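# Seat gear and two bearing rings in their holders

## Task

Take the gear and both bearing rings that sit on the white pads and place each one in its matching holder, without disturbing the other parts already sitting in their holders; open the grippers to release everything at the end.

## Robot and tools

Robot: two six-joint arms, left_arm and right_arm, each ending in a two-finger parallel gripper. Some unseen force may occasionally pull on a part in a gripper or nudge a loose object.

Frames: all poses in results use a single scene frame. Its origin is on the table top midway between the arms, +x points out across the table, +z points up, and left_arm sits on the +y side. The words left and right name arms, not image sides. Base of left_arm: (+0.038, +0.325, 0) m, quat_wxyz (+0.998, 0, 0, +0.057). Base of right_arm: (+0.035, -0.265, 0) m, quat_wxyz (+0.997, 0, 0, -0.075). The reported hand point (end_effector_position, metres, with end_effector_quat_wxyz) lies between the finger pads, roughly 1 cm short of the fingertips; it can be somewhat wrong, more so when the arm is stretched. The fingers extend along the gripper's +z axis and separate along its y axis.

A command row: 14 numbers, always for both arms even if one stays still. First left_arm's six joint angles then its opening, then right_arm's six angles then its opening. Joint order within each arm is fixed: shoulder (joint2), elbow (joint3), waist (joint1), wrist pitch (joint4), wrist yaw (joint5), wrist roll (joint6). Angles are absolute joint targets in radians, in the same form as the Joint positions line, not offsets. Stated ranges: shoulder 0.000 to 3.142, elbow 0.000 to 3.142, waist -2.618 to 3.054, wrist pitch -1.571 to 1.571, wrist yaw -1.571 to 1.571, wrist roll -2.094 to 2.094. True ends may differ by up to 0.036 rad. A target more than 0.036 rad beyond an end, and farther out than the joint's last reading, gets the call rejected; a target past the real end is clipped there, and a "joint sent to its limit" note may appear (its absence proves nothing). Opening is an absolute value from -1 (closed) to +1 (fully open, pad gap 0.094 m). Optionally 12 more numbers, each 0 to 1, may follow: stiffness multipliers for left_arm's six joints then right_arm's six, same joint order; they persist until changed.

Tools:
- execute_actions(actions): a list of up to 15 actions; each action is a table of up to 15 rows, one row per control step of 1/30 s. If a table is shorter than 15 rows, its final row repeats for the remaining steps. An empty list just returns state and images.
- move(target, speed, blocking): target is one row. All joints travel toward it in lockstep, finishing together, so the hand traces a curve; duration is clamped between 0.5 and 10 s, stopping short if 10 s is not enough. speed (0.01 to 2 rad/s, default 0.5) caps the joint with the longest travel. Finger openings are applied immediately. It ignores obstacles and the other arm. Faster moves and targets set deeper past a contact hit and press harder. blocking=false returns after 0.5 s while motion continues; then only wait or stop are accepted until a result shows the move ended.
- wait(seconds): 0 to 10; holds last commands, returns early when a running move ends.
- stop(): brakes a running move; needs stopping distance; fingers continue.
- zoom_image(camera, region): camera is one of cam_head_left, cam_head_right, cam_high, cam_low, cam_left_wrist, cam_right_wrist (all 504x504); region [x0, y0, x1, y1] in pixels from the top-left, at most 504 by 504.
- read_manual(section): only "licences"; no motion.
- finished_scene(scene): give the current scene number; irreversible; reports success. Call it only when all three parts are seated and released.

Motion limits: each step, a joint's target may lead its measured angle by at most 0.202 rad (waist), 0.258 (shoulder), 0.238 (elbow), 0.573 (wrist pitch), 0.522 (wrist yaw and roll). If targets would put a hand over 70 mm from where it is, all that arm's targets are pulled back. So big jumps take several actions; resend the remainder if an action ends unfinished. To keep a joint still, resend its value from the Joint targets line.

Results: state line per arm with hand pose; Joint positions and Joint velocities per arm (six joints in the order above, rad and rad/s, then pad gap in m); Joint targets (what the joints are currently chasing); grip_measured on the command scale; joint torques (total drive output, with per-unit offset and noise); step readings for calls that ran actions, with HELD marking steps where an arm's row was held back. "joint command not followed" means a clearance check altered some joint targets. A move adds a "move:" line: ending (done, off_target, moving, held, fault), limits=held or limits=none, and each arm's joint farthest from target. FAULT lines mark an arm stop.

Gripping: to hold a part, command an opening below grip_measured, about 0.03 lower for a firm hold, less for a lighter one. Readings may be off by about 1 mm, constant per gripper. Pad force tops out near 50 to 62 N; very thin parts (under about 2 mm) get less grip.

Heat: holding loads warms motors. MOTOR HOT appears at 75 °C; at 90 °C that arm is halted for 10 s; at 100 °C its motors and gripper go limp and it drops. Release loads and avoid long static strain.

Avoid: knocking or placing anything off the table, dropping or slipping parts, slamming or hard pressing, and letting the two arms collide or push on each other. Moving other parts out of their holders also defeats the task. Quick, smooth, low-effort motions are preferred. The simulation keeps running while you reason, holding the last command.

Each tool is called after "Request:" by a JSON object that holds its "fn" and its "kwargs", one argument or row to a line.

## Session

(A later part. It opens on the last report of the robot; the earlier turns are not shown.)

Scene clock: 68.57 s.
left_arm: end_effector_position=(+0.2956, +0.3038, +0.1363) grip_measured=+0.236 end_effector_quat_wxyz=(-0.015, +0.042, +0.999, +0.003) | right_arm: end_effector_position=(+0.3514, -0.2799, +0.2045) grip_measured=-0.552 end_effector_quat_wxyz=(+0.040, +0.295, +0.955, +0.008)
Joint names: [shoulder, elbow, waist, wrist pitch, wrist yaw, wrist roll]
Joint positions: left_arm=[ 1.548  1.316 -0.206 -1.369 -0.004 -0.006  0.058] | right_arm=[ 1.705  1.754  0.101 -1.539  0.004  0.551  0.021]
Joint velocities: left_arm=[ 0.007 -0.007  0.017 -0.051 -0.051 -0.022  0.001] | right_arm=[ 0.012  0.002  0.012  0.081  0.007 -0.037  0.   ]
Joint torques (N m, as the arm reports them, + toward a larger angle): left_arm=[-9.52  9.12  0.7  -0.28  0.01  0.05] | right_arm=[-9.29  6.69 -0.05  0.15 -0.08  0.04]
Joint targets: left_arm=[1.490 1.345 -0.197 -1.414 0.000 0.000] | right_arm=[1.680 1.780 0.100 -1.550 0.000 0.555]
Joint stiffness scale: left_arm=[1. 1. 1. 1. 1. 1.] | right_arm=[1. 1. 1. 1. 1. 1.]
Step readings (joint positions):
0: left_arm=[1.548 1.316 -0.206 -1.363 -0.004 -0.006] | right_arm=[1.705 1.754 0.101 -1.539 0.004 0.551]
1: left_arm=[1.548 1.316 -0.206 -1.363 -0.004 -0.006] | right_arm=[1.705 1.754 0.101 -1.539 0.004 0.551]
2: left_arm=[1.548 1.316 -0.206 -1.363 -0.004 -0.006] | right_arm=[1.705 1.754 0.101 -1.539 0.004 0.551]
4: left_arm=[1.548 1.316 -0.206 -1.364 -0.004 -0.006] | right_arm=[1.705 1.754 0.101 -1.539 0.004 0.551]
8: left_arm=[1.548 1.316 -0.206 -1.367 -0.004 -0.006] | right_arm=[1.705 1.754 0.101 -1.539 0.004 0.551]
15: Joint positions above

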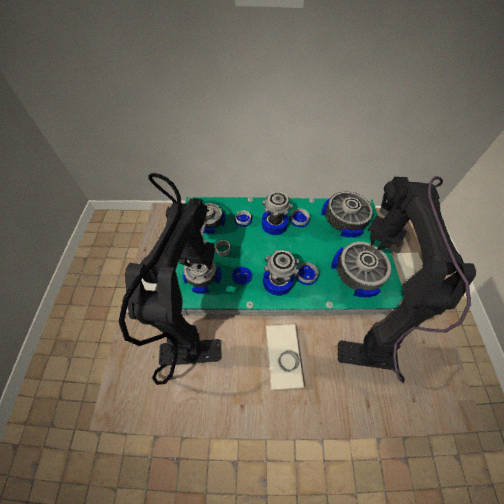

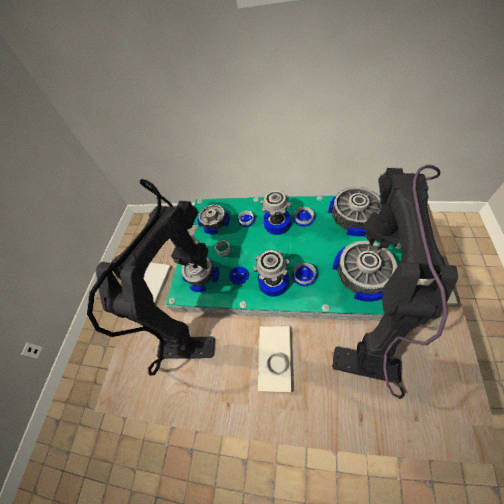

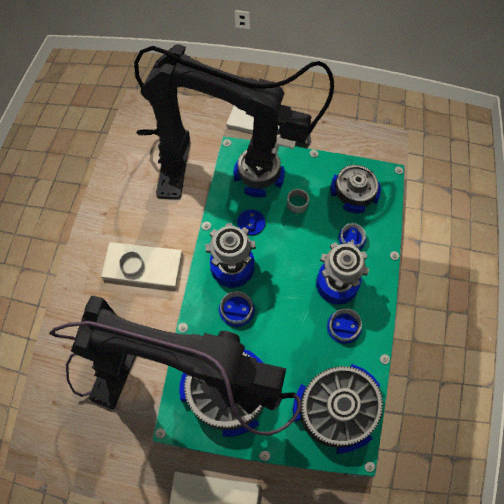

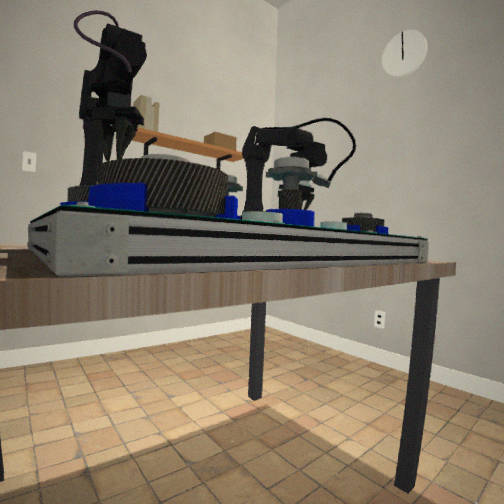

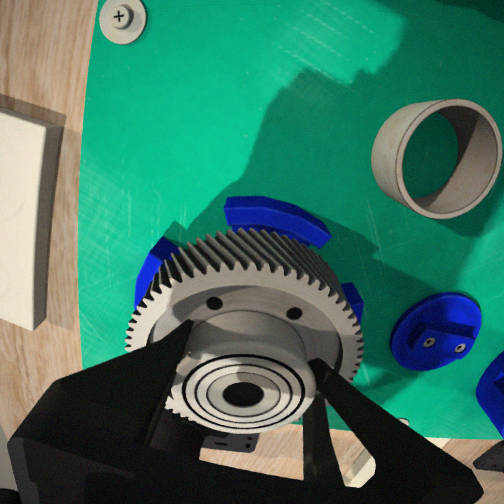

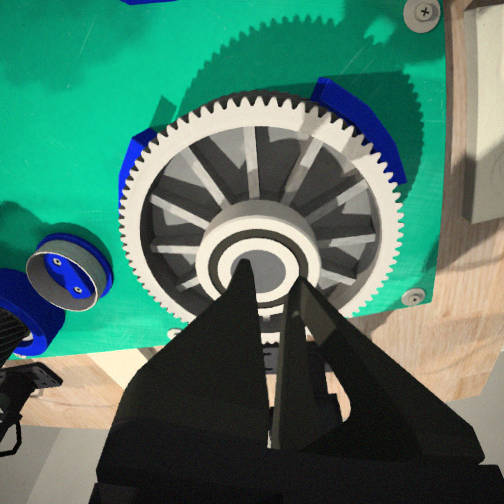

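Request:
{"fn": "execute_actions", "kwargs": {
  "actions": [
    [[1.495,1.345,-0.197,-1.405,0,0,0.195,1.68,1.78,0.1,-1.55,0,0.555,-0.55],[1.50,1.345,-0.197,-1.397,0,0,0.195,1.68,1.78,0.1,-1.55,0,0.555,-0.55],[1.505,1.345,-0.197,-1.392,0,0,0.195,1.68,1.78,0.1,-1.55,0,0.555,-0.55],[1.508,1.345,-0.197,-1.392,0,0,0.195,1.68,1.78,0.1,-1.55,0,0.555,-0.55],[1.511,1.345,-0.197,-1.392,0,0,0.195,1.68,1.78,0.1,-1.55,0,0.555,-0.55],[1.514,1.345,-0.197,-1.392,0,0,0.195,1.68,1.78,0.1,-1.55,0,0.555,-0.55],[1.517,1.345,-0.197,-1.392,0,0,0.195,1.68,1.78,0.1,-1.55,0,0.555,-0.55],[1.520,1.345,-0.197,-1.392,0,0,0.195,1.68,1.78,0.1,-1.55,0,0.555,-0.55],[1.523,1.345,-0.197,-1.392,0,0,0.195,1.68,1.78,0.1,-1.55,0,0.555,-0.55],[1.526,1.345,-0.197,-1.392,0,0,0.195,1.68,1.78,0.1,-1.55,0,0.555,-0.55],[1.529,1.345,-0.197,-1.392,0,0,0.195,1.68,1.78,0.1,-1.55,0,0.555,-0.55],[1.532,1.345,-0.197,-1.392,0,0,0.195,1.68,1.78,0.1,-1.55,0,0.555,-0.55]],
    [[1.532,1.345,-0.197,-1.392,0,0,0.195,1.68,1.78,0.1,-1.55,0,0.555,-0.55]]
  ]
}}

Request:
{"fn": "zoom_image", "kwargs": {
  "camera": "cam_left_wrist",
  "region": [110, 160, 400, 450]
}}

Scene clock: 70.33 s.
left_arm: end_effector_position=(+0.2961, +0.3039, +0.1326) grip_measured=+0.236 end_effector_quat_wxyz=(-0.022, +0.042, +0.999, +0.004) | right_arm: end_effector_position=(+0.3514, -0.2799, +0.2045) grip_measured=-0.552 end_effector_quat_wxyz=(+0.040, +0.295, +0.955, +0.008)
Joint names: [shoulder, elbow, waist, wrist pitch, wrist yaw, wrist roll]
Joint positions: left_arm=[ 1.563  1.316 -0.206 -1.368 -0.006 -0.006  0.058] | right_arm=[ 1.705  1.754  0.101 -1.539  0.004  0.551  0.021]
Joint velocities: left_arm=[-0.007  0.002 -0.007  0.095  0.037  0.007  0.001] | right_arm=[-0.007 -0.002 -0.012  0.007 -0.007  0.007 -0.001]
Joint torques (N m, as the arm reports them, + toward a larger angle): left_arm=[-7.58  9.12  0.66 -0.03  0.02  0.03] | right_arm=[-9.21  6.67 -0.13  0.14 -0.07  0.02]
Joint targets: left_arm=[1.532 1.345 -0.197 -1.392 -0.000 -0.000] | right_arm=[1.680 1.780 0.100 -1.550 0.000 0.555]
Joint stiffness scale: left_arm=[1. 1. 1. 1. 1. 1.] | right_arm=[1. 1. 1. 1. 1. 1.]
Step readings (joint positions; steps 1 to 15: 1st action; 16 to 30: 2nd action):
0: left_arm=[1.548 1.316 -0.206 -1.369 -0.004 -0.006] | right_arm=[1.705 1.754 0.101 -1.539 0.004 0.551]
1: left_arm=[1.548 1.316 -0.206 -1.369 -0.004 -0.006] | right_arm=[1.705 1.754 0.101 -1.539 0.004 0.551]
2: left_arm=[1.548 1.316 -0.206 -1.369 -0.004 -0.006] | right_arm=[1.705 1.754 0.101 -1.539 0.004 0.551]
4: left_arm=[1.548 1.316 -0.206 -1.369 -0.004 -0.006] | right_arm=[1.705 1.754 0.101 -1.539 0.004 0.551]
8: left_arm=[1.550 1.316 -0.206 -1.369 -0.004 -0.006] | right_arm=[1.705 1.754 0.101 -1.539 0.004 0.551]
15: left_arm=[1.563 1.316 -0.206 -1.368 -0.006 -0.006] | right_arm=[1.705 1.754 0.101 -1.539 0.004 0.551]
16: left_arm=[1.563 1.316 -0.206 -1.368 -0.006 -0.006] | right_arm=[1.705 1.754 0.101 -1.539 0.004 0.551]
17: left_arm=[1.563 1.316 -0.206 -1.368 -0.006 -0.006] | right_arm=[1.705 1.754 0.101 -1.539 0.004 0.551]
19: left_arm=[1.563 1.316 -0.206 -1.368 -0.006 -0.006] | right_arm=[1.705 1.754 0.101 -1.539 0.004 0.551]
23: left_arm=[1.563 1.316 -0.206 -1.368 -0.006 -0.006] | right_arm=[1.705 1.754 0.101 -1.539 0.004 0.551]
30: Joint positions above

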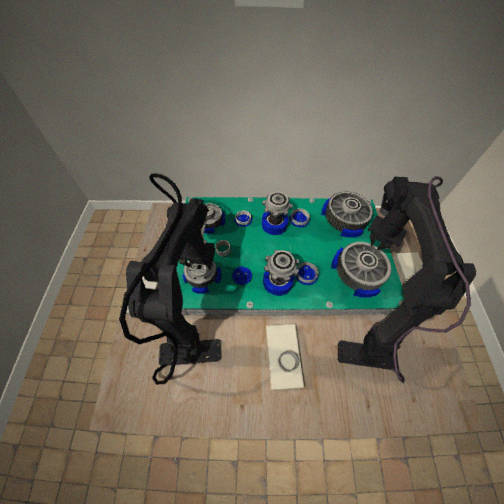

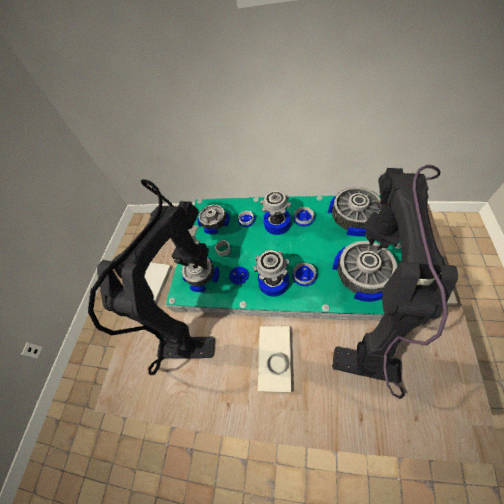

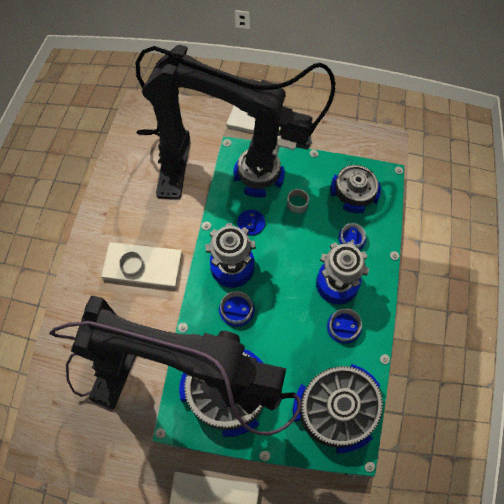

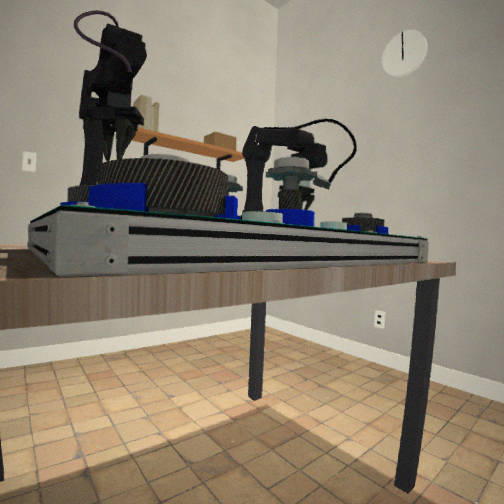

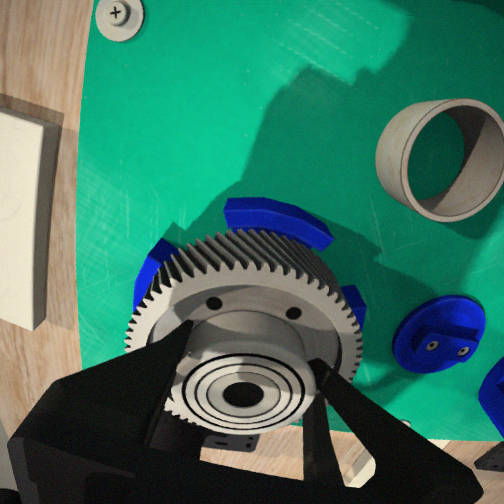

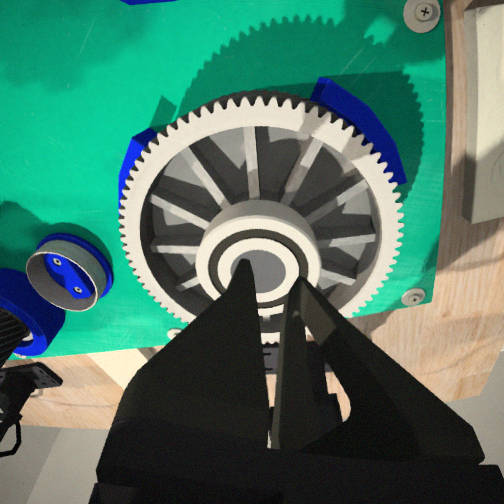

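Region (110, 160, 400, 450) of cam_left_wrist's 504x504 image, scaled by 1.738, with more detail than that image has.

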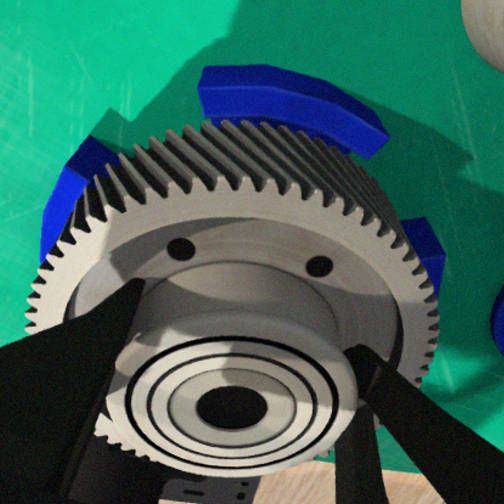

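Request:
{"fn": "execute_actions", "kwargs": {
  "actions": [
    [[1.52,1.345,-0.203,-1.388,0,0,0.195,1.68,1.78,0.1,-1.55,0,0.555,-0.55],[1.52,1.345,-0.209,-1.385,0,0,0.195,1.68,1.78,0.1,-1.55,0,0.555,-0.55],[1.52,1.345,-0.213,-1.382,0,0,0.195,1.68,1.78,0.1,-1.55,0,0.555,-0.55],[1.52,1.345,-0.216,-1.38,0,0,0.195,1.68,1.78,0.1,-1.55,0,0.555,-0.55],[1.52,1.345,-0.219,-1.38,0,0,0.195,1.68,1.78,0.1,-1.55,0,0.555,-0.55],[1.52,1.345,-0.222,-1.38,0,0,0.195,1.68,1.78,0.1,-1.55,0,0.555,-0.55]]
  ]
}}

Request:
{"fn": "zoom_image", "kwargs": {
  "camera": "cam_left_wrist",
  "region": [110, 160, 400, 450]
}}

Scene clock: 71.70 s.
left_arm: end_effector_position=(+0.2961, +0.3035, +0.1326) grip_measured=+0.236 end_effector_quat_wxyz=(-0.022, +0.045, +0.999, +0.007) | right_arm: end_effector_position=(+0.3514, -0.2799, +0.2045) grip_measured=-0.552 end_effector_quat_wxyz=(+0.040, +0.295, +0.955, +0.008)
Joint names: [shoulder, elbow, waist, wrist pitch, wrist yaw, wrist roll]
Joint positions: left_arm=[ 1.563  1.316 -0.211 -1.368 -0.011 -0.006  0.058] | right_arm=[ 1.705  1.754  0.101 -1.539  0.004  0.551  0.021]
Joint velocities: left_arm=[ 0.002 -0.007 -0.017 -0.022  0.007  0.051 -0.   ] | right_arm=[-0.002 -0.002 -0.007  0.037 -0.022 -0.081 -0.001]
Joint torques (N m, as the arm reports them, + toward a larger angle): left_arm=[-8.5   9.1  -0.76  0.09  0.05  0.04] | right_arm=[-9.27  6.73 -0.09  0.13 -0.08  0.04]
Joint targets: left_arm=[1.520 1.345 -0.222 -1.380 -0.000 -0.000] | right_arm=[1.680 1.780 0.100 -1.550 -0.000 0.555]
Joint stiffness scale: left_arm=[1. 1. 1. 1. 1. 1.] | right_arm=[1. 1. 1. 1. 1. 1.]
Step readings (joint positions):
0: left_arm=[1.563 1.316 -0.206 -1.368 -0.006 -0.006] | right_arm=[1.705 1.754 0.101 -1.539 0.004 0.551]
1: left_arm=[1.563 1.316 -0.206 -1.368 -0.006 -0.006] | right_arm=[1.705 1.754 0.101 -1.539 0.004 0.551]
2: left_arm=[1.563 1.316 -0.206 -1.368 -0.006 -0.006] | right_arm=[1.705 1.754 0.101 -1.539 0.004 0.551]
4: left_arm=[1.563 1.316 -0.206 -1.368 -0.006 -0.006] | right_arm=[1.705 1.754 0.101 -1.539 0.004 0.551]
8: left_arm=[1.563 1.316 -0.210 -1.368 -0.011 -0.006] | right_arm=[1.705 1.754 0.101 -1.539 0.004 0.551]
15: Joint positions above

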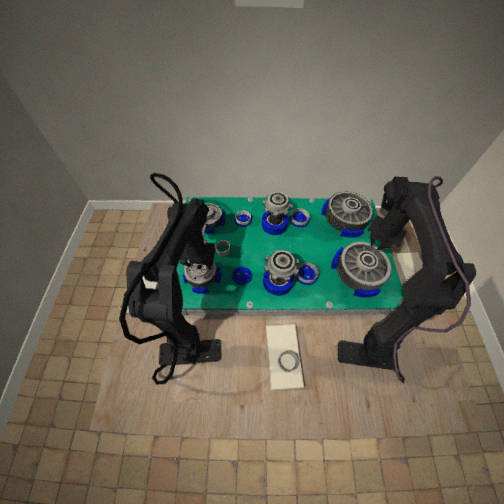

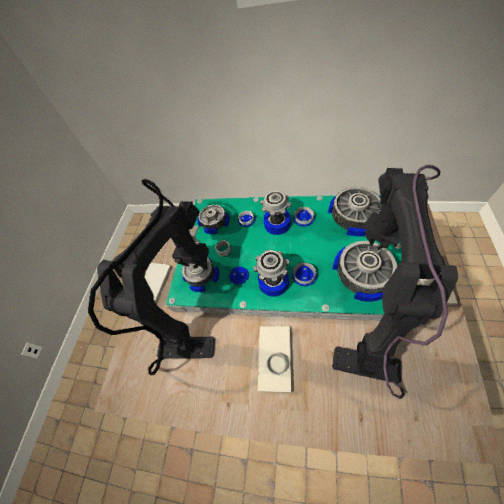

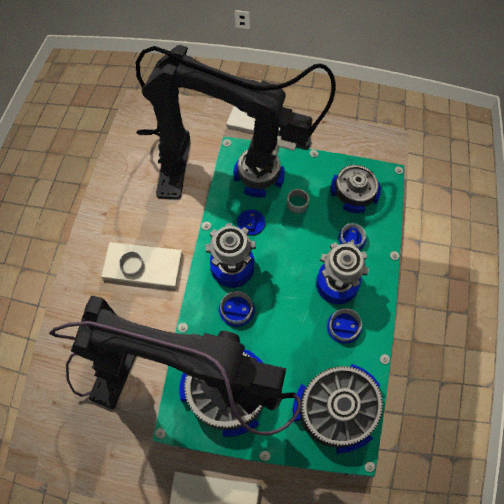

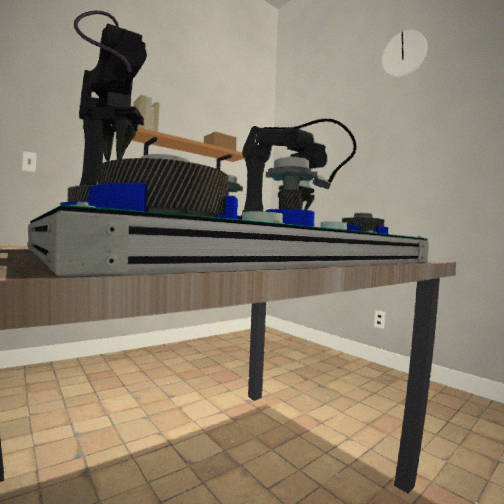

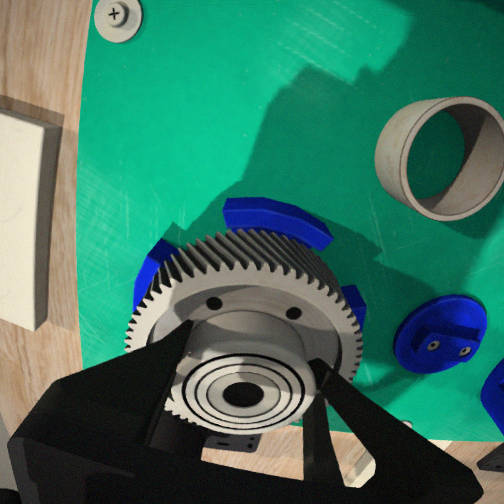

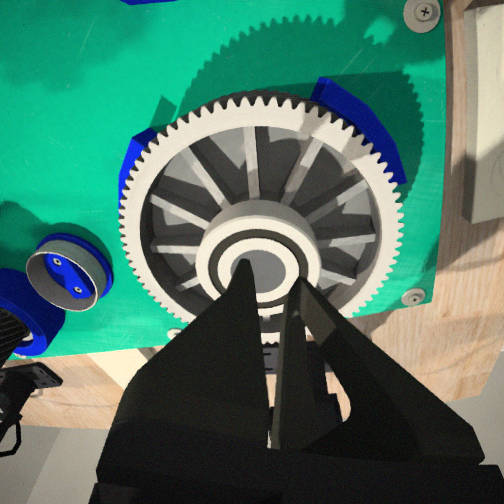

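Region (110, 160, 400, 450) of cam_left_wrist's 504x504 image, scaled by 1.738, with more detail than that image has.

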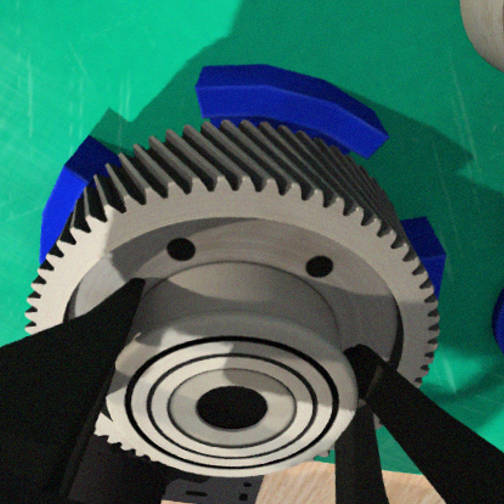

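Request:
{"fn": "execute_actions", "kwargs": {
  "actions": [
    [[1.505,1.345,-0.222,-1.38,0,0,0.195,1.68,1.78,0.1,-1.55,0,0.555,-0.55],[1.495,1.345,-0.222,-1.38,0,0,0.195,1.68,1.78,0.1,-1.55,0,0.555,-0.55],[1.488,1.345,-0.222,-1.38,0,0,0.195,1.68,1.78,0.1,-1.55,0,0.555,-0.55],[1.483,1.345,-0.222,-1.38,0,0,0.195,1.68,1.78,0.1,-1.55,0,0.555,-0.55],[1.479,1.345,-0.222,-1.38,0.003,0,0.195,1.68,1.78,0.1,-1.55,0,0.555,-0.55],[1.476,1.345,-0.222,-1.378,0.005,0,0.195,1.68,1.78,0.1,-1.55,0,0.555,-0.55]],
    [[1.476,1.345,-0.222,-1.378,0.005,0,0.195,1.68,1.78,0.1,-1.55,0,0.555,-0.55]]
  ]
}}

Request:
{"fn": "zoom_image", "kwargs": {
  "camera": "cam_left_wrist",
  "region": [110, 160, 400, 450]
}}

Scene clock: 73.33 s.
left_arm: end_effector_position=(+0.2970, +0.3020, +0.1355) grip_measured=+0.236 end_effector_quat_wxyz=(-0.014, +0.045, +0.999, +0.002) | right_arm: end_effector_position=(+0.3514, -0.2799, +0.2045) grip_measured=-0.552 end_effector_quat_wxyz=(+0.040, +0.295, +0.955, +0.008)
Joint names: [shoulder, elbow, waist, wrist pitch, wrist yaw, wrist roll]
Joint positions: left_arm=[ 1.551  1.316 -0.211 -1.363 -0.003 -0.006  0.058] | right_arm=[ 1.705  1.754  0.101 -1.539  0.004  0.551  0.021]
Joint velocities: left_arm=[-0.012  0.007 -0.022  0.022 -0.007  0.022  0.001] | right_arm=[-0.002 -0.007  0.012  0.095  0.007 -0.037 -0.   ]
Joint torques (N m, as the arm reports them, + toward a larger angle): left_arm=[-10.75   9.1   -0.72   0.08   0.06   0.04] | right_arm=[-9.24  6.72 -0.12  0.13 -0.06  0.02]
Joint targets: left_arm=[1.476 1.345 -0.222 -1.378 0.005 0.000] | right_arm=[1.680 1.780 0.100 -1.550 0.000 0.555]
Joint stiffness scale: left_arm=[1. 1. 1. 1. 1. 1.] | right_arm=[1. 1. 1. 1. 1. 1.]
Step readings (joint positions; steps 1 to 15: 1st action; 16 to 30: 2nd action):
0: left_arm=[1.563 1.316 -0.211 -1.368 -0.011 -0.006] | right_arm=[1.705 1.754 0.101 -1.539 0.004 0.551]
1: left_arm=[1.563 1.316 -0.211 -1.368 -0.011 -0.006] | right_arm=[1.705 1.754 0.101 -1.539 0.004 0.551]
2: left_arm=[1.563 1.316 -0.211 -1.368 -0.011 -0.006] | right_arm=[1.705 1.754 0.101 -1.539 0.004 0.551]
4: left_arm=[1.561 1.316 -0.211 -1.368 -0.011 -0.006] | right_arm=[1.705 1.754 0.101 -1.539 0.004 0.551]
8: left_arm=[1.555 1.316 -0.211 -1.365 -0.006 -0.006] | right_arm=[1.705 1.754 0.101 -1.539 0.004 0.551]
15: left_arm=[1.551 1.316 -0.211 -1.363 -0.003 -0.006] | right_arm=[1.705 1.754 0.101 -1.539 0.004 0.551]
16: left_arm=[1.551 1.316 -0.211 -1.363 -0.003 -0.006] | right_arm=[1.705 1.754 0.101 -1.539 0.004 0.551]
17: left_arm=[1.551 1.316 -0.211 -1.363 -0.003 -0.006] | right_arm=[1.705 1.754 0.101 -1.539 0.004 0.551]
19: left_arm=[1.551 1.316 -0.211 -1.363 -0.003 -0.006] | right_arm=[1.705 1.754 0.101 -1.539 0.004 0.551]
23: left_arm=[1.551 1.316 -0.211 -1.363 -0.003 -0.006] | right_arm=[1.705 1.754 0.101 -1.539 0.004 0.551]
30: Joint positions above

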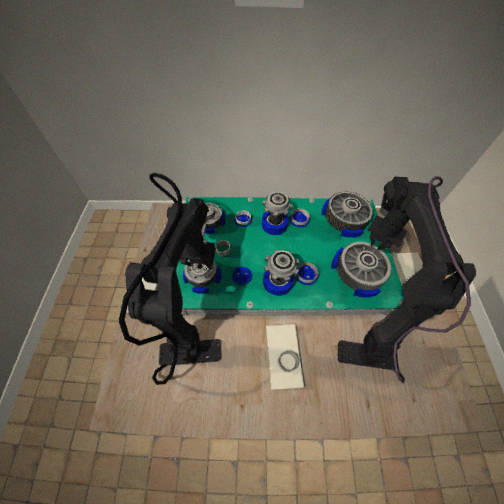

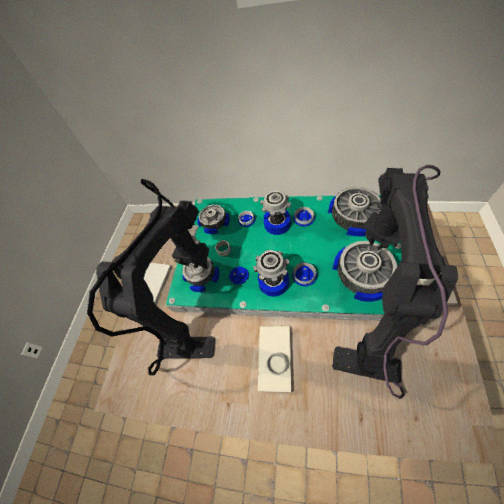

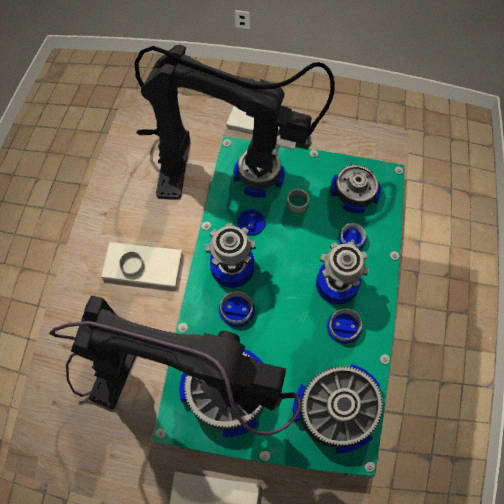

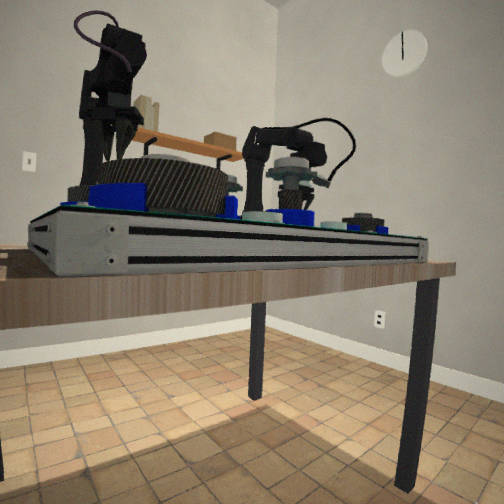

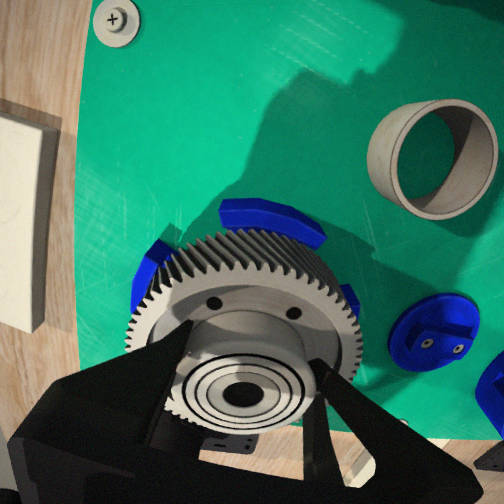

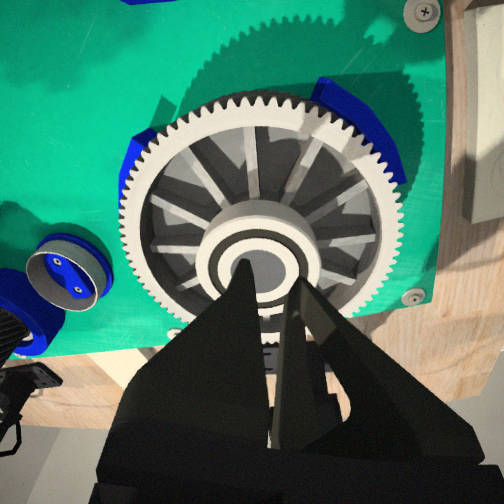

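Region (110, 160, 400, 450) of cam_left_wrist's 504x504 image, scaled by 1.738, with more detail than that image has.

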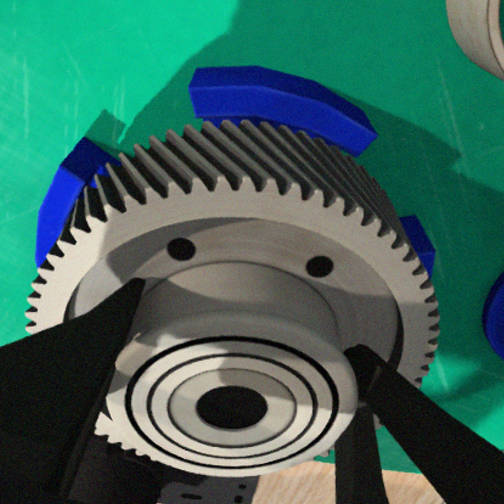

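Lower again.

Request:
{"fn": "execute_actions", "kwargs": {
  "actions": [
    [[1.49,1.345,-0.215,-1.385,0,0,0.195,1.68,1.78,0.1,-1.55,0,0.555,-0.55],[1.50,1.345,-0.212,-1.385,0,0,0.195,1.68,1.78,0.1,-1.55,0,0.555,-0.55],[1.507,1.345,-0.212,-1.385,0,0,0.195,1.68,1.78,0.1,-1.55,0,0.555,-0.55],[1.511,1.345,-0.212,-1.385,0,0,0.195,1.68,1.78,0.1,-1.55,0,0.555,-0.55],[1.514,1.345,-0.212,-1.385,0,0,0.195,1.68,1.78,0.1,-1.55,0,0.555,-0.55],[1.517,1.345,-0.212,-1.385,0,0,0.195,1.68,1.78,0.1,-1.55,0,0.555,-0.55],[1.520,1.345,-0.212,-1.385,0,0,0.195,1.68,1.78,0.1,-1.55,0,0.555,-0.55],[1.523,1.345,-0.212,-1.385,0,0,0.195,1.68,1.78,0.1,-1.55,0,0.555,-0.55],[1.526,1.345,-0.212,-1.385,0,0,0.195,1.68,1.78,0.1,-1.55,0,0.555,-0.55],[1.529,1.345,-0.212,-1.385,0,0,0.195,1.68,1.78,0.1,-1.55,0,0.555,-0.55],[1.532,1.345,-0.212,-1.385,0,0,0.195,1.68,1.78,0.1,-1.55,0,0.555,-0.55]],
    [[1.532,1.345,-0.212,-1.385,0,0,0.195,1.68,1.78,0.1,-1.55,0,0.555,-0.55]]
  ]
}}

Request:
{"fn": "zoom_image", "kwargs": {
  "camera": "cam_left_wrist",
  "region": [110, 160, 400, 450]
}}

Scene clock: 75.07 s.
left_arm: end_effector_position=(+0.2969, +0.3020, +0.1315) grip_measured=+0.236 end_effector_quat_wxyz=(-0.023, +0.045, +0.999, +0.003) | right_arm: end_effector_position=(+0.3514, -0.2799, +0.2045) grip_measured=-0.552 end_effector_quat_wxyz=(+0.040, +0.295, +0.955, +0.008)
Joint names: [shoulder, elbow, waist, wrist pitch, wrist yaw, wrist roll]
Joint positions: left_arm=[ 1.568  1.316 -0.211 -1.364 -0.004 -0.006  0.058] | right_arm=[ 1.705  1.754  0.101 -1.539  0.004  0.551  0.021]
Joint velocities: left_arm=[-0.012 -0.002 -0.012  0.007 -0.007 -0.022 -0.   ] | right_arm=[ 0.007 -0.017 -0.017  0.051  0.051  0.007  0.   ]
Joint torques (N m, as the arm reports them, + toward a larger angle): left_arm=[-7.96  9.09 -0.01  0.    0.01  0.05] | right_arm=[-9.25  6.73 -0.08  0.13 -0.09  0.04]
Joint targets: left_arm=[1.532 1.345 -0.212 -1.385 0.000 -0.000] | right_arm=[1.680 1.780 0.100 -1.550 0.000 0.555]
Joint stiffness scale: left_arm=[1. 1. 1. 1. 1. 1.] | right_arm=[1. 1. 1. 1. 1. 1.]
Step readings (joint positions; steps 1 to 15: 1st action; 16 to 30: 2nd action):
0: left_arm=[1.551 1.316 -0.211 -1.363 -0.003 -0.006] | right_arm=[1.705 1.754 0.101 -1.539 0.004 0.551]
1: left_arm=[1.551 1.316 -0.211 -1.363 -0.003 -0.006] | right_arm=[1.705 1.754 0.101 -1.539 0.004 0.551]
2: left_arm=[1.551 1.316 -0.211 -1.363 -0.003 -0.006] | right_arm=[1.705 1.754 0.101 -1.539 0.004 0.551]
4: left_arm=[1.551 1.316 -0.211 -1.363 -0.003 -0.006] | right_arm=[1.705 1.754 0.101 -1.539 0.004 0.551]
8: left_arm=[1.553 1.316 -0.211 -1.363 -0.003 -0.006] | right_arm=[1.705 1.754 0.101 -1.539 0.004 0.551]
15: left_arm=[1.568 1.316 -0.211 -1.364 -0.004 -0.006] | right_arm=[1.705 1.754 0.101 -1.539 0.004 0.551]
16: left_arm=[1.568 1.316 -0.211 -1.364 -0.004 -0.006] | right_arm=[1.705 1.754 0.101 -1.539 0.004 0.551]
17: left_arm=[1.568 1.316 -0.211 -1.364 -0.004 -0.006] | right_arm=[1.705 1.754 0.101 -1.539 0.004 0.551]
19: left_arm=[1.568 1.316 -0.211 -1.364 -0.004 -0.006] | right_arm=[1.705 1.754 0.101 -1.539 0.004 0.551]
23: left_arm=[1.568 1.316 -0.211 -1.364 -0.004 -0.006] | right_arm=[1.705 1.754 0.101 -1.539 0.004 0.551]
30: Joint positions above

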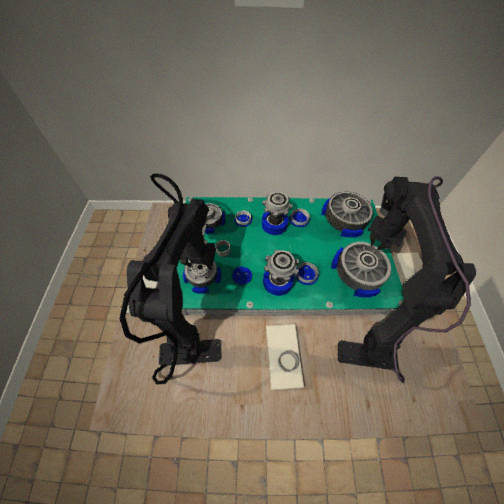

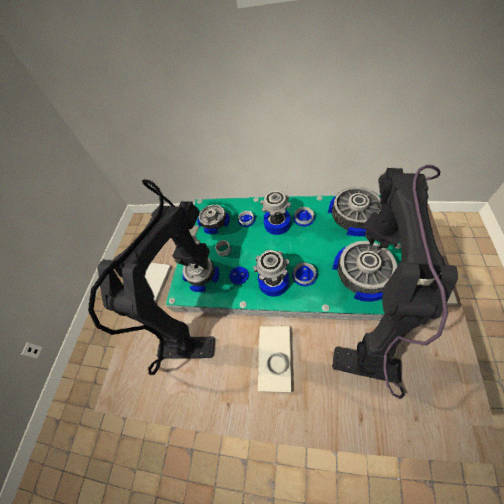

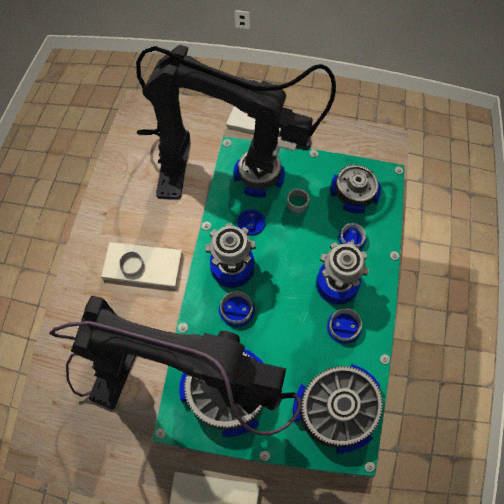

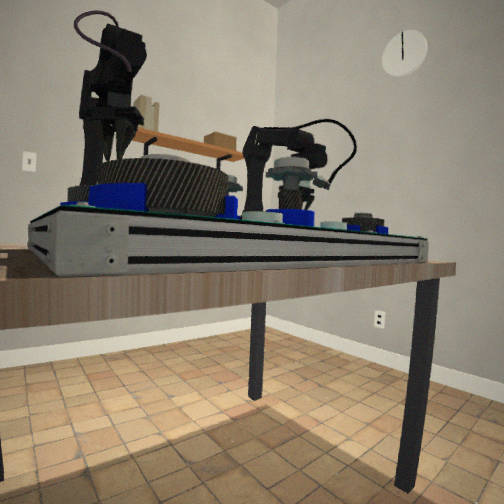

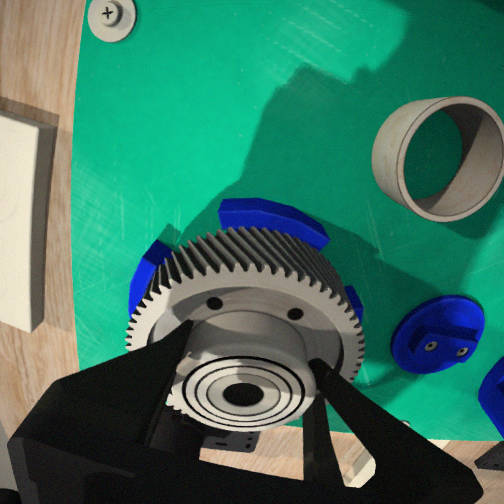

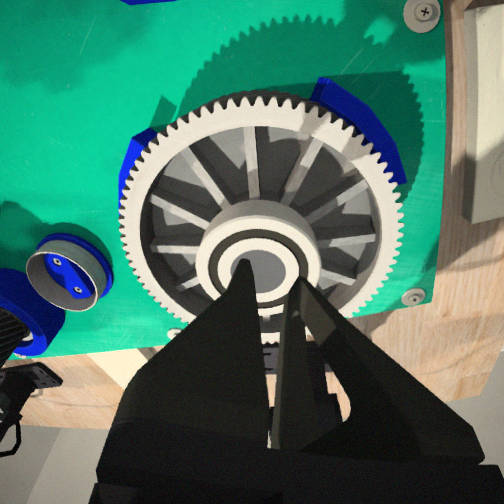

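Region (110, 160, 400, 450) of cam_left_wrist's 504x504 image, scaled by 1.738, with more detail than that image has.

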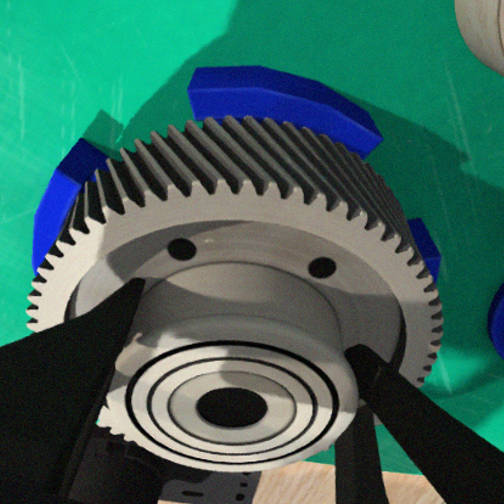

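Request:
{"fn": "execute_actions", "kwargs": {
  "actions": [
    [[1.52,1.345,-0.21,-1.395,0,0,0.195,1.68,1.78,0.1,-1.55,0,0.555,-0.55],[1.51,1.345,-0.208,-1.403,0,0,0.195,1.68,1.78,0.1,-1.55,0,0.555,-0.55],[1.505,1.345,-0.206,-1.41,0,0,0.195,1.68,1.78,0.1,-1.55,0,0.555,-0.55],[1.505,1.345,-0.204,-1.415,0,0,0.195,1.68,1.78,0.1,-1.55,0,0.555,-0.55],[1.505,1.345,-0.202,-1.42,0,0,0.195,1.68,1.78,0.1,-1.55,0,0.555,-0.55],[1.505,1.345,-0.200,-1.425,0,0,0.195,1.68,1.78,0.1,-1.55,0,0.555,-0.55]]
  ]
}}

Request:
{"fn": "zoom_image", "kwargs": {
  "camera": "cam_left_wrist",
  "region": [110, 160, 400, 450]
}}

Scene clock: 76.20 s.
left_arm: end_effector_position=(+0.2965, +0.3021, +0.1315) grip_measured=+0.236 end_effector_quat_wxyz=(-0.023, +0.045, +0.999, +0.003) | right_arm: end_effector_position=(+0.3514, -0.2799, +0.2045) grip_measured=-0.552 end_effector_quat_wxyz=(+0.040, +0.295, +0.955, +0.008)
Joint names: [shoulder, elbow, waist, wrist pitch, wrist yaw, wrist roll]
Joint positions: left_arm=[ 1.568  1.316 -0.211 -1.366 -0.004 -0.006  0.058] | right_arm=[ 1.705  1.754  0.101 -1.539  0.004  0.551  0.021]
Joint velocities: left_arm=[-0.012  0.002  0.012  0.022  0.037 -0.051  0.001] | right_arm=[-0.012 -0.007 -0.022 -0.007  0.007 -0.066  0.   ]
Joint torques (N m, as the arm reports them, + toward a larger angle): left_arm=[-9.97  9.09  0.94 -0.47  0.    0.03] | right_arm=[-9.28  6.72 -0.13  0.14 -0.07  0.04]
Joint targets: left_arm=[1.505 1.345 -0.200 -1.425 0.000 0.000] | right_arm=[1.680 1.780 0.100 -1.550 -0.000 0.555]
Joint stiffness scale: left_arm=[1. 1. 1. 1. 1. 1.] | right_arm=[1. 1. 1. 1. 1. 1.]
Step readings (joint positions):
0: left_arm=[1.568 1.316 -0.211 -1.364 -0.004 -0.006] | right_arm=[1.705 1.754 0.101 -1.539 0.004 0.551]
1: left_arm=[1.568 1.316 -0.211 -1.364 -0.004 -0.006] | right_arm=[1.705 1.754 0.101 -1.539 0.004 0.551]
2: left_arm=[1.568 1.316 -0.211 -1.365 -0.004 -0.006] | right_arm=[1.705 1.754 0.101 -1.539 0.004 0.551]
4: left_arm=[1.568 1.316 -0.211 -1.365 -0.004 -0.006] | right_arm=[1.705 1.754 0.101 -1.539 0.004 0.551]
8: left_arm=[1.568 1.316 -0.211 -1.366 -0.004 -0.006] | right_arm=[1.705 1.754 0.101 -1.539 0.004 0.551]
15: Joint positions above

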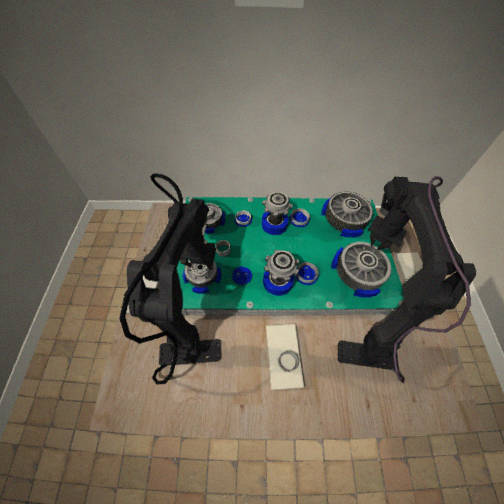

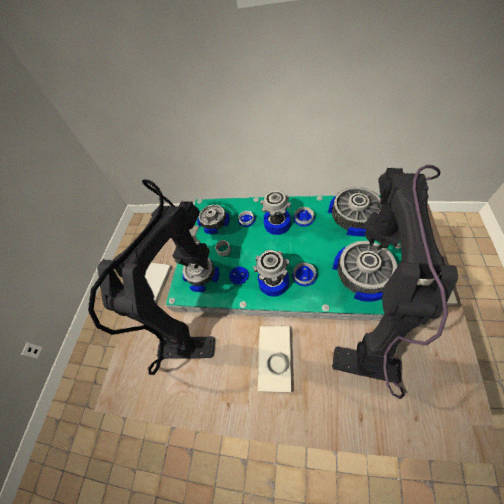

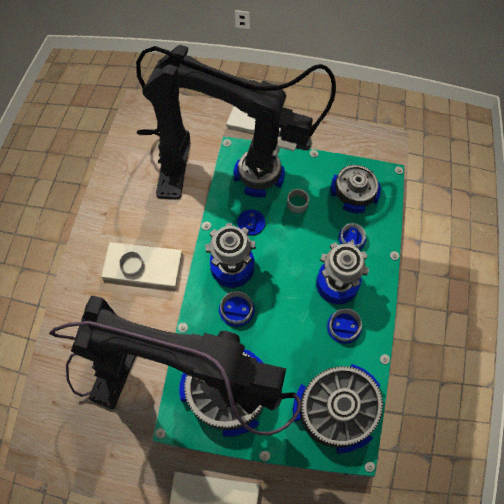

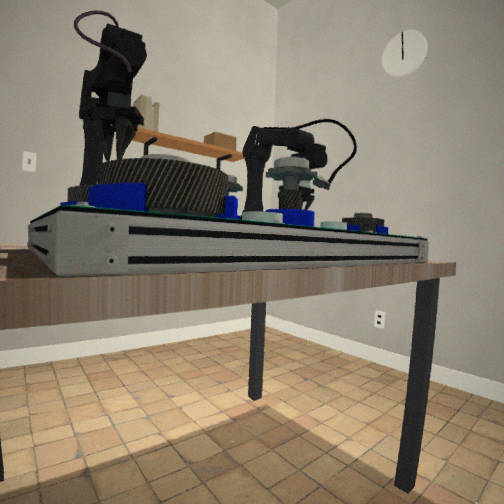

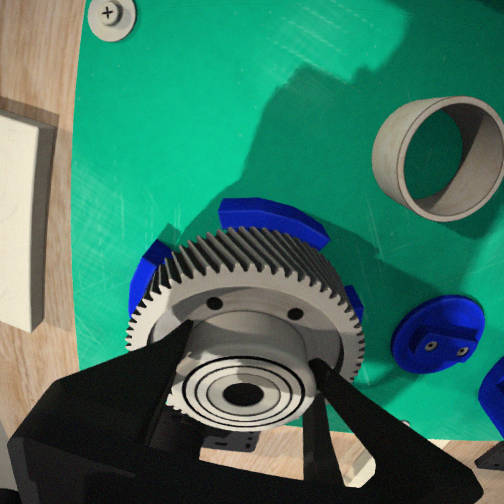

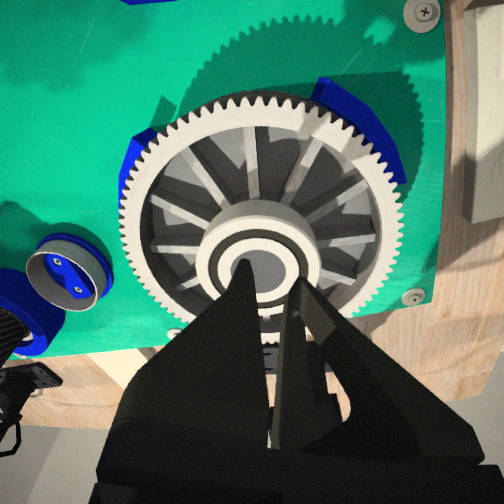

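Region (110, 160, 400, 450) of cam_left_wrist's 504x504 image, scaled by 1.738, with more detail than that image has.

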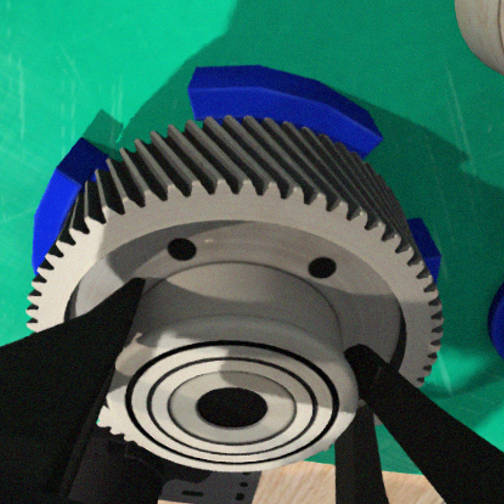

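Request:
{"fn": "execute_actions", "kwargs": {
  "actions": [
    [[1.50,1.345,-0.198,-1.425,0,0,0.195,1.68,1.78,0.1,-1.55,0,0.555,-0.55],[1.496,1.345,-0.197,-1.425,0,0,0.195,1.68,1.78,0.1,-1.55,0,0.555,-0.55],[1.493,1.345,-0.196,-1.425,0,0,0.195,1.68,1.78,0.1,-1.55,0,0.555,-0.55],[1.490,1.345,-0.196,-1.425,0,0,0.195,1.68,1.78,0.1,-1.55,0,0.555,-0.55],[1.487,1.345,-0.196,-1.425,0,0,0.195,1.68,1.78,0.1,-1.55,0,0.555,-0.55]]
  ]
}}

Request:
{"fn": "zoom_image", "kwargs": {
  "camera": "cam_left_wrist",
  "region": [110, 160, 400, 450]
}}

Scene clock: 77.17 s.
left_arm: end_effector_position=(+0.2947, +0.3030, +0.1329) grip_measured=+0.236 end_effector_quat_wxyz=(-0.024, +0.043, +0.999, +0.001) | right_arm: end_effector_position=(+0.3514, -0.2799, +0.2045) grip_measured=-0.552 end_effector_quat_wxyz=(+0.040, +0.295, +0.955, +0.008)
Joint names: [shoulder, elbow, waist, wrist pitch, wrist yaw, wrist roll]
Joint positions: left_arm=[ 1.562  1.316 -0.206 -1.373  0.001 -0.006  0.058] | right_arm=[ 1.705  1.754  0.101 -1.539  0.004  0.551  0.021]
Joint velocities: left_arm=[-0.007  0.002 -0.012 -0.022 -0.066  0.066 -0.003] | right_arm=[-0.007 -0.002 -0.007  0.051  0.007 -0.007  0.001]
Joint torques (N m, as the arm reports them, + toward a larger angle): left_arm=[-10.88   8.94   0.85  -0.4   -0.05   0.03] | right_arm=[-9.24  6.74 -0.11  0.14 -0.08  0.04]
Joint targets: left_arm=[1.487 1.345 -0.196 -1.425 0.000 0.000] | right_arm=[1.680 1.780 0.100 -1.550 0.000 0.555]
Joint stiffness scale: left_arm=[1. 1. 1. 1. 1. 1.] | right_arm=[1. 1. 1. 1. 1. 1.]
Step readings (joint positions):
0: left_arm=[1.568 1.316 -0.211 -1.366 -0.004 -0.006] | right_arm=[1.705 1.754 0.101 -1.539 0.004 0.551]
1: left_arm=[1.568 1.316 -0.211 -1.366 -0.003 -0.006] | right_arm=[1.705 1.754 0.101 -1.539 0.004 0.551]
2: left_arm=[1.568 1.316 -0.210 -1.366 -0.003 -0.006] | right_arm=[1.705 1.754 0.101 -1.539 0.004 0.551]
4: left_arm=[1.568 1.316 -0.208 -1.367 -0.000 -0.006] | right_arm=[1.705 1.754 0.101 -1.539 0.004 0.551]
8: left_arm=[1.563 1.316 -0.207 -1.368 0.001 -0.006] | right_arm=[1.705 1.754 0.101 -1.539 0.004 0.551]
15: Joint positions above

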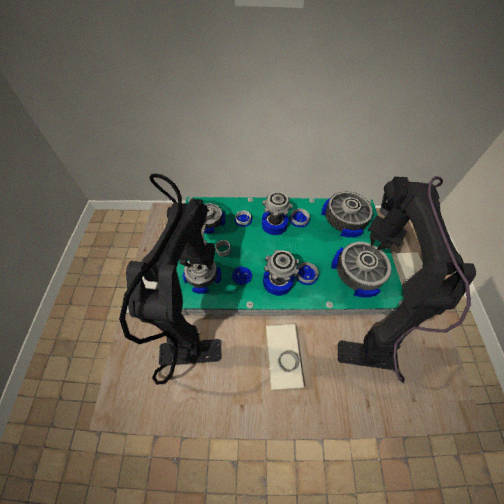

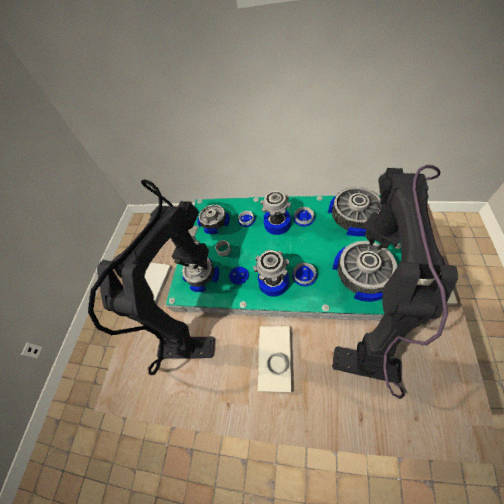

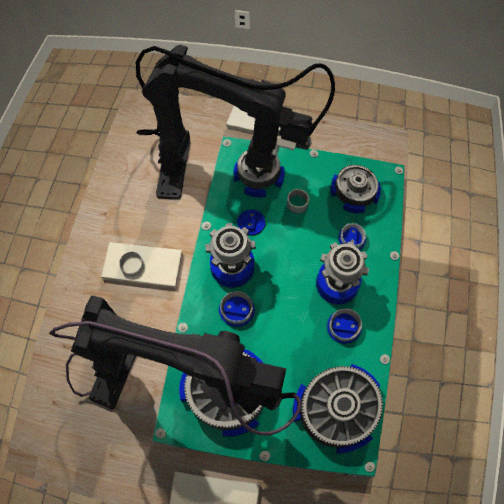

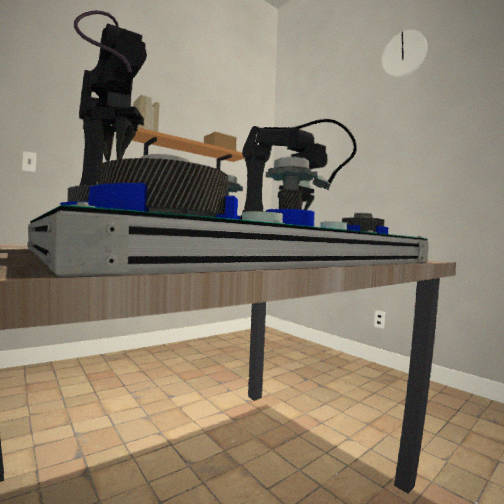

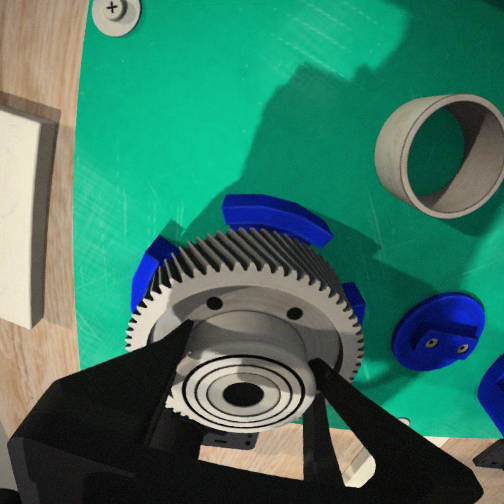

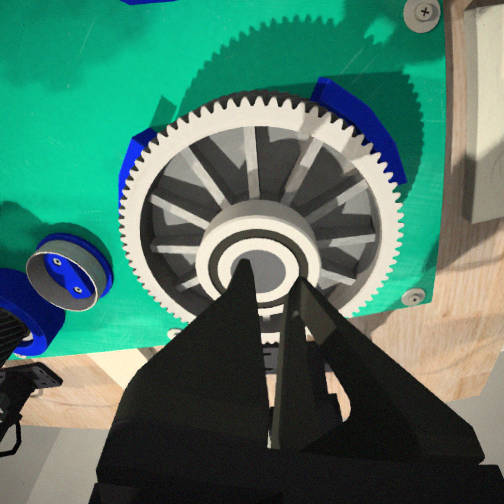

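Region (110, 160, 400, 450) of cam_left_wrist's 504x504 image, scaled by 1.738, with more detail than that image has.

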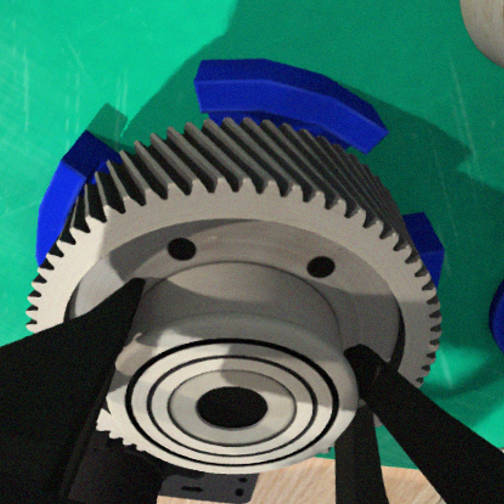

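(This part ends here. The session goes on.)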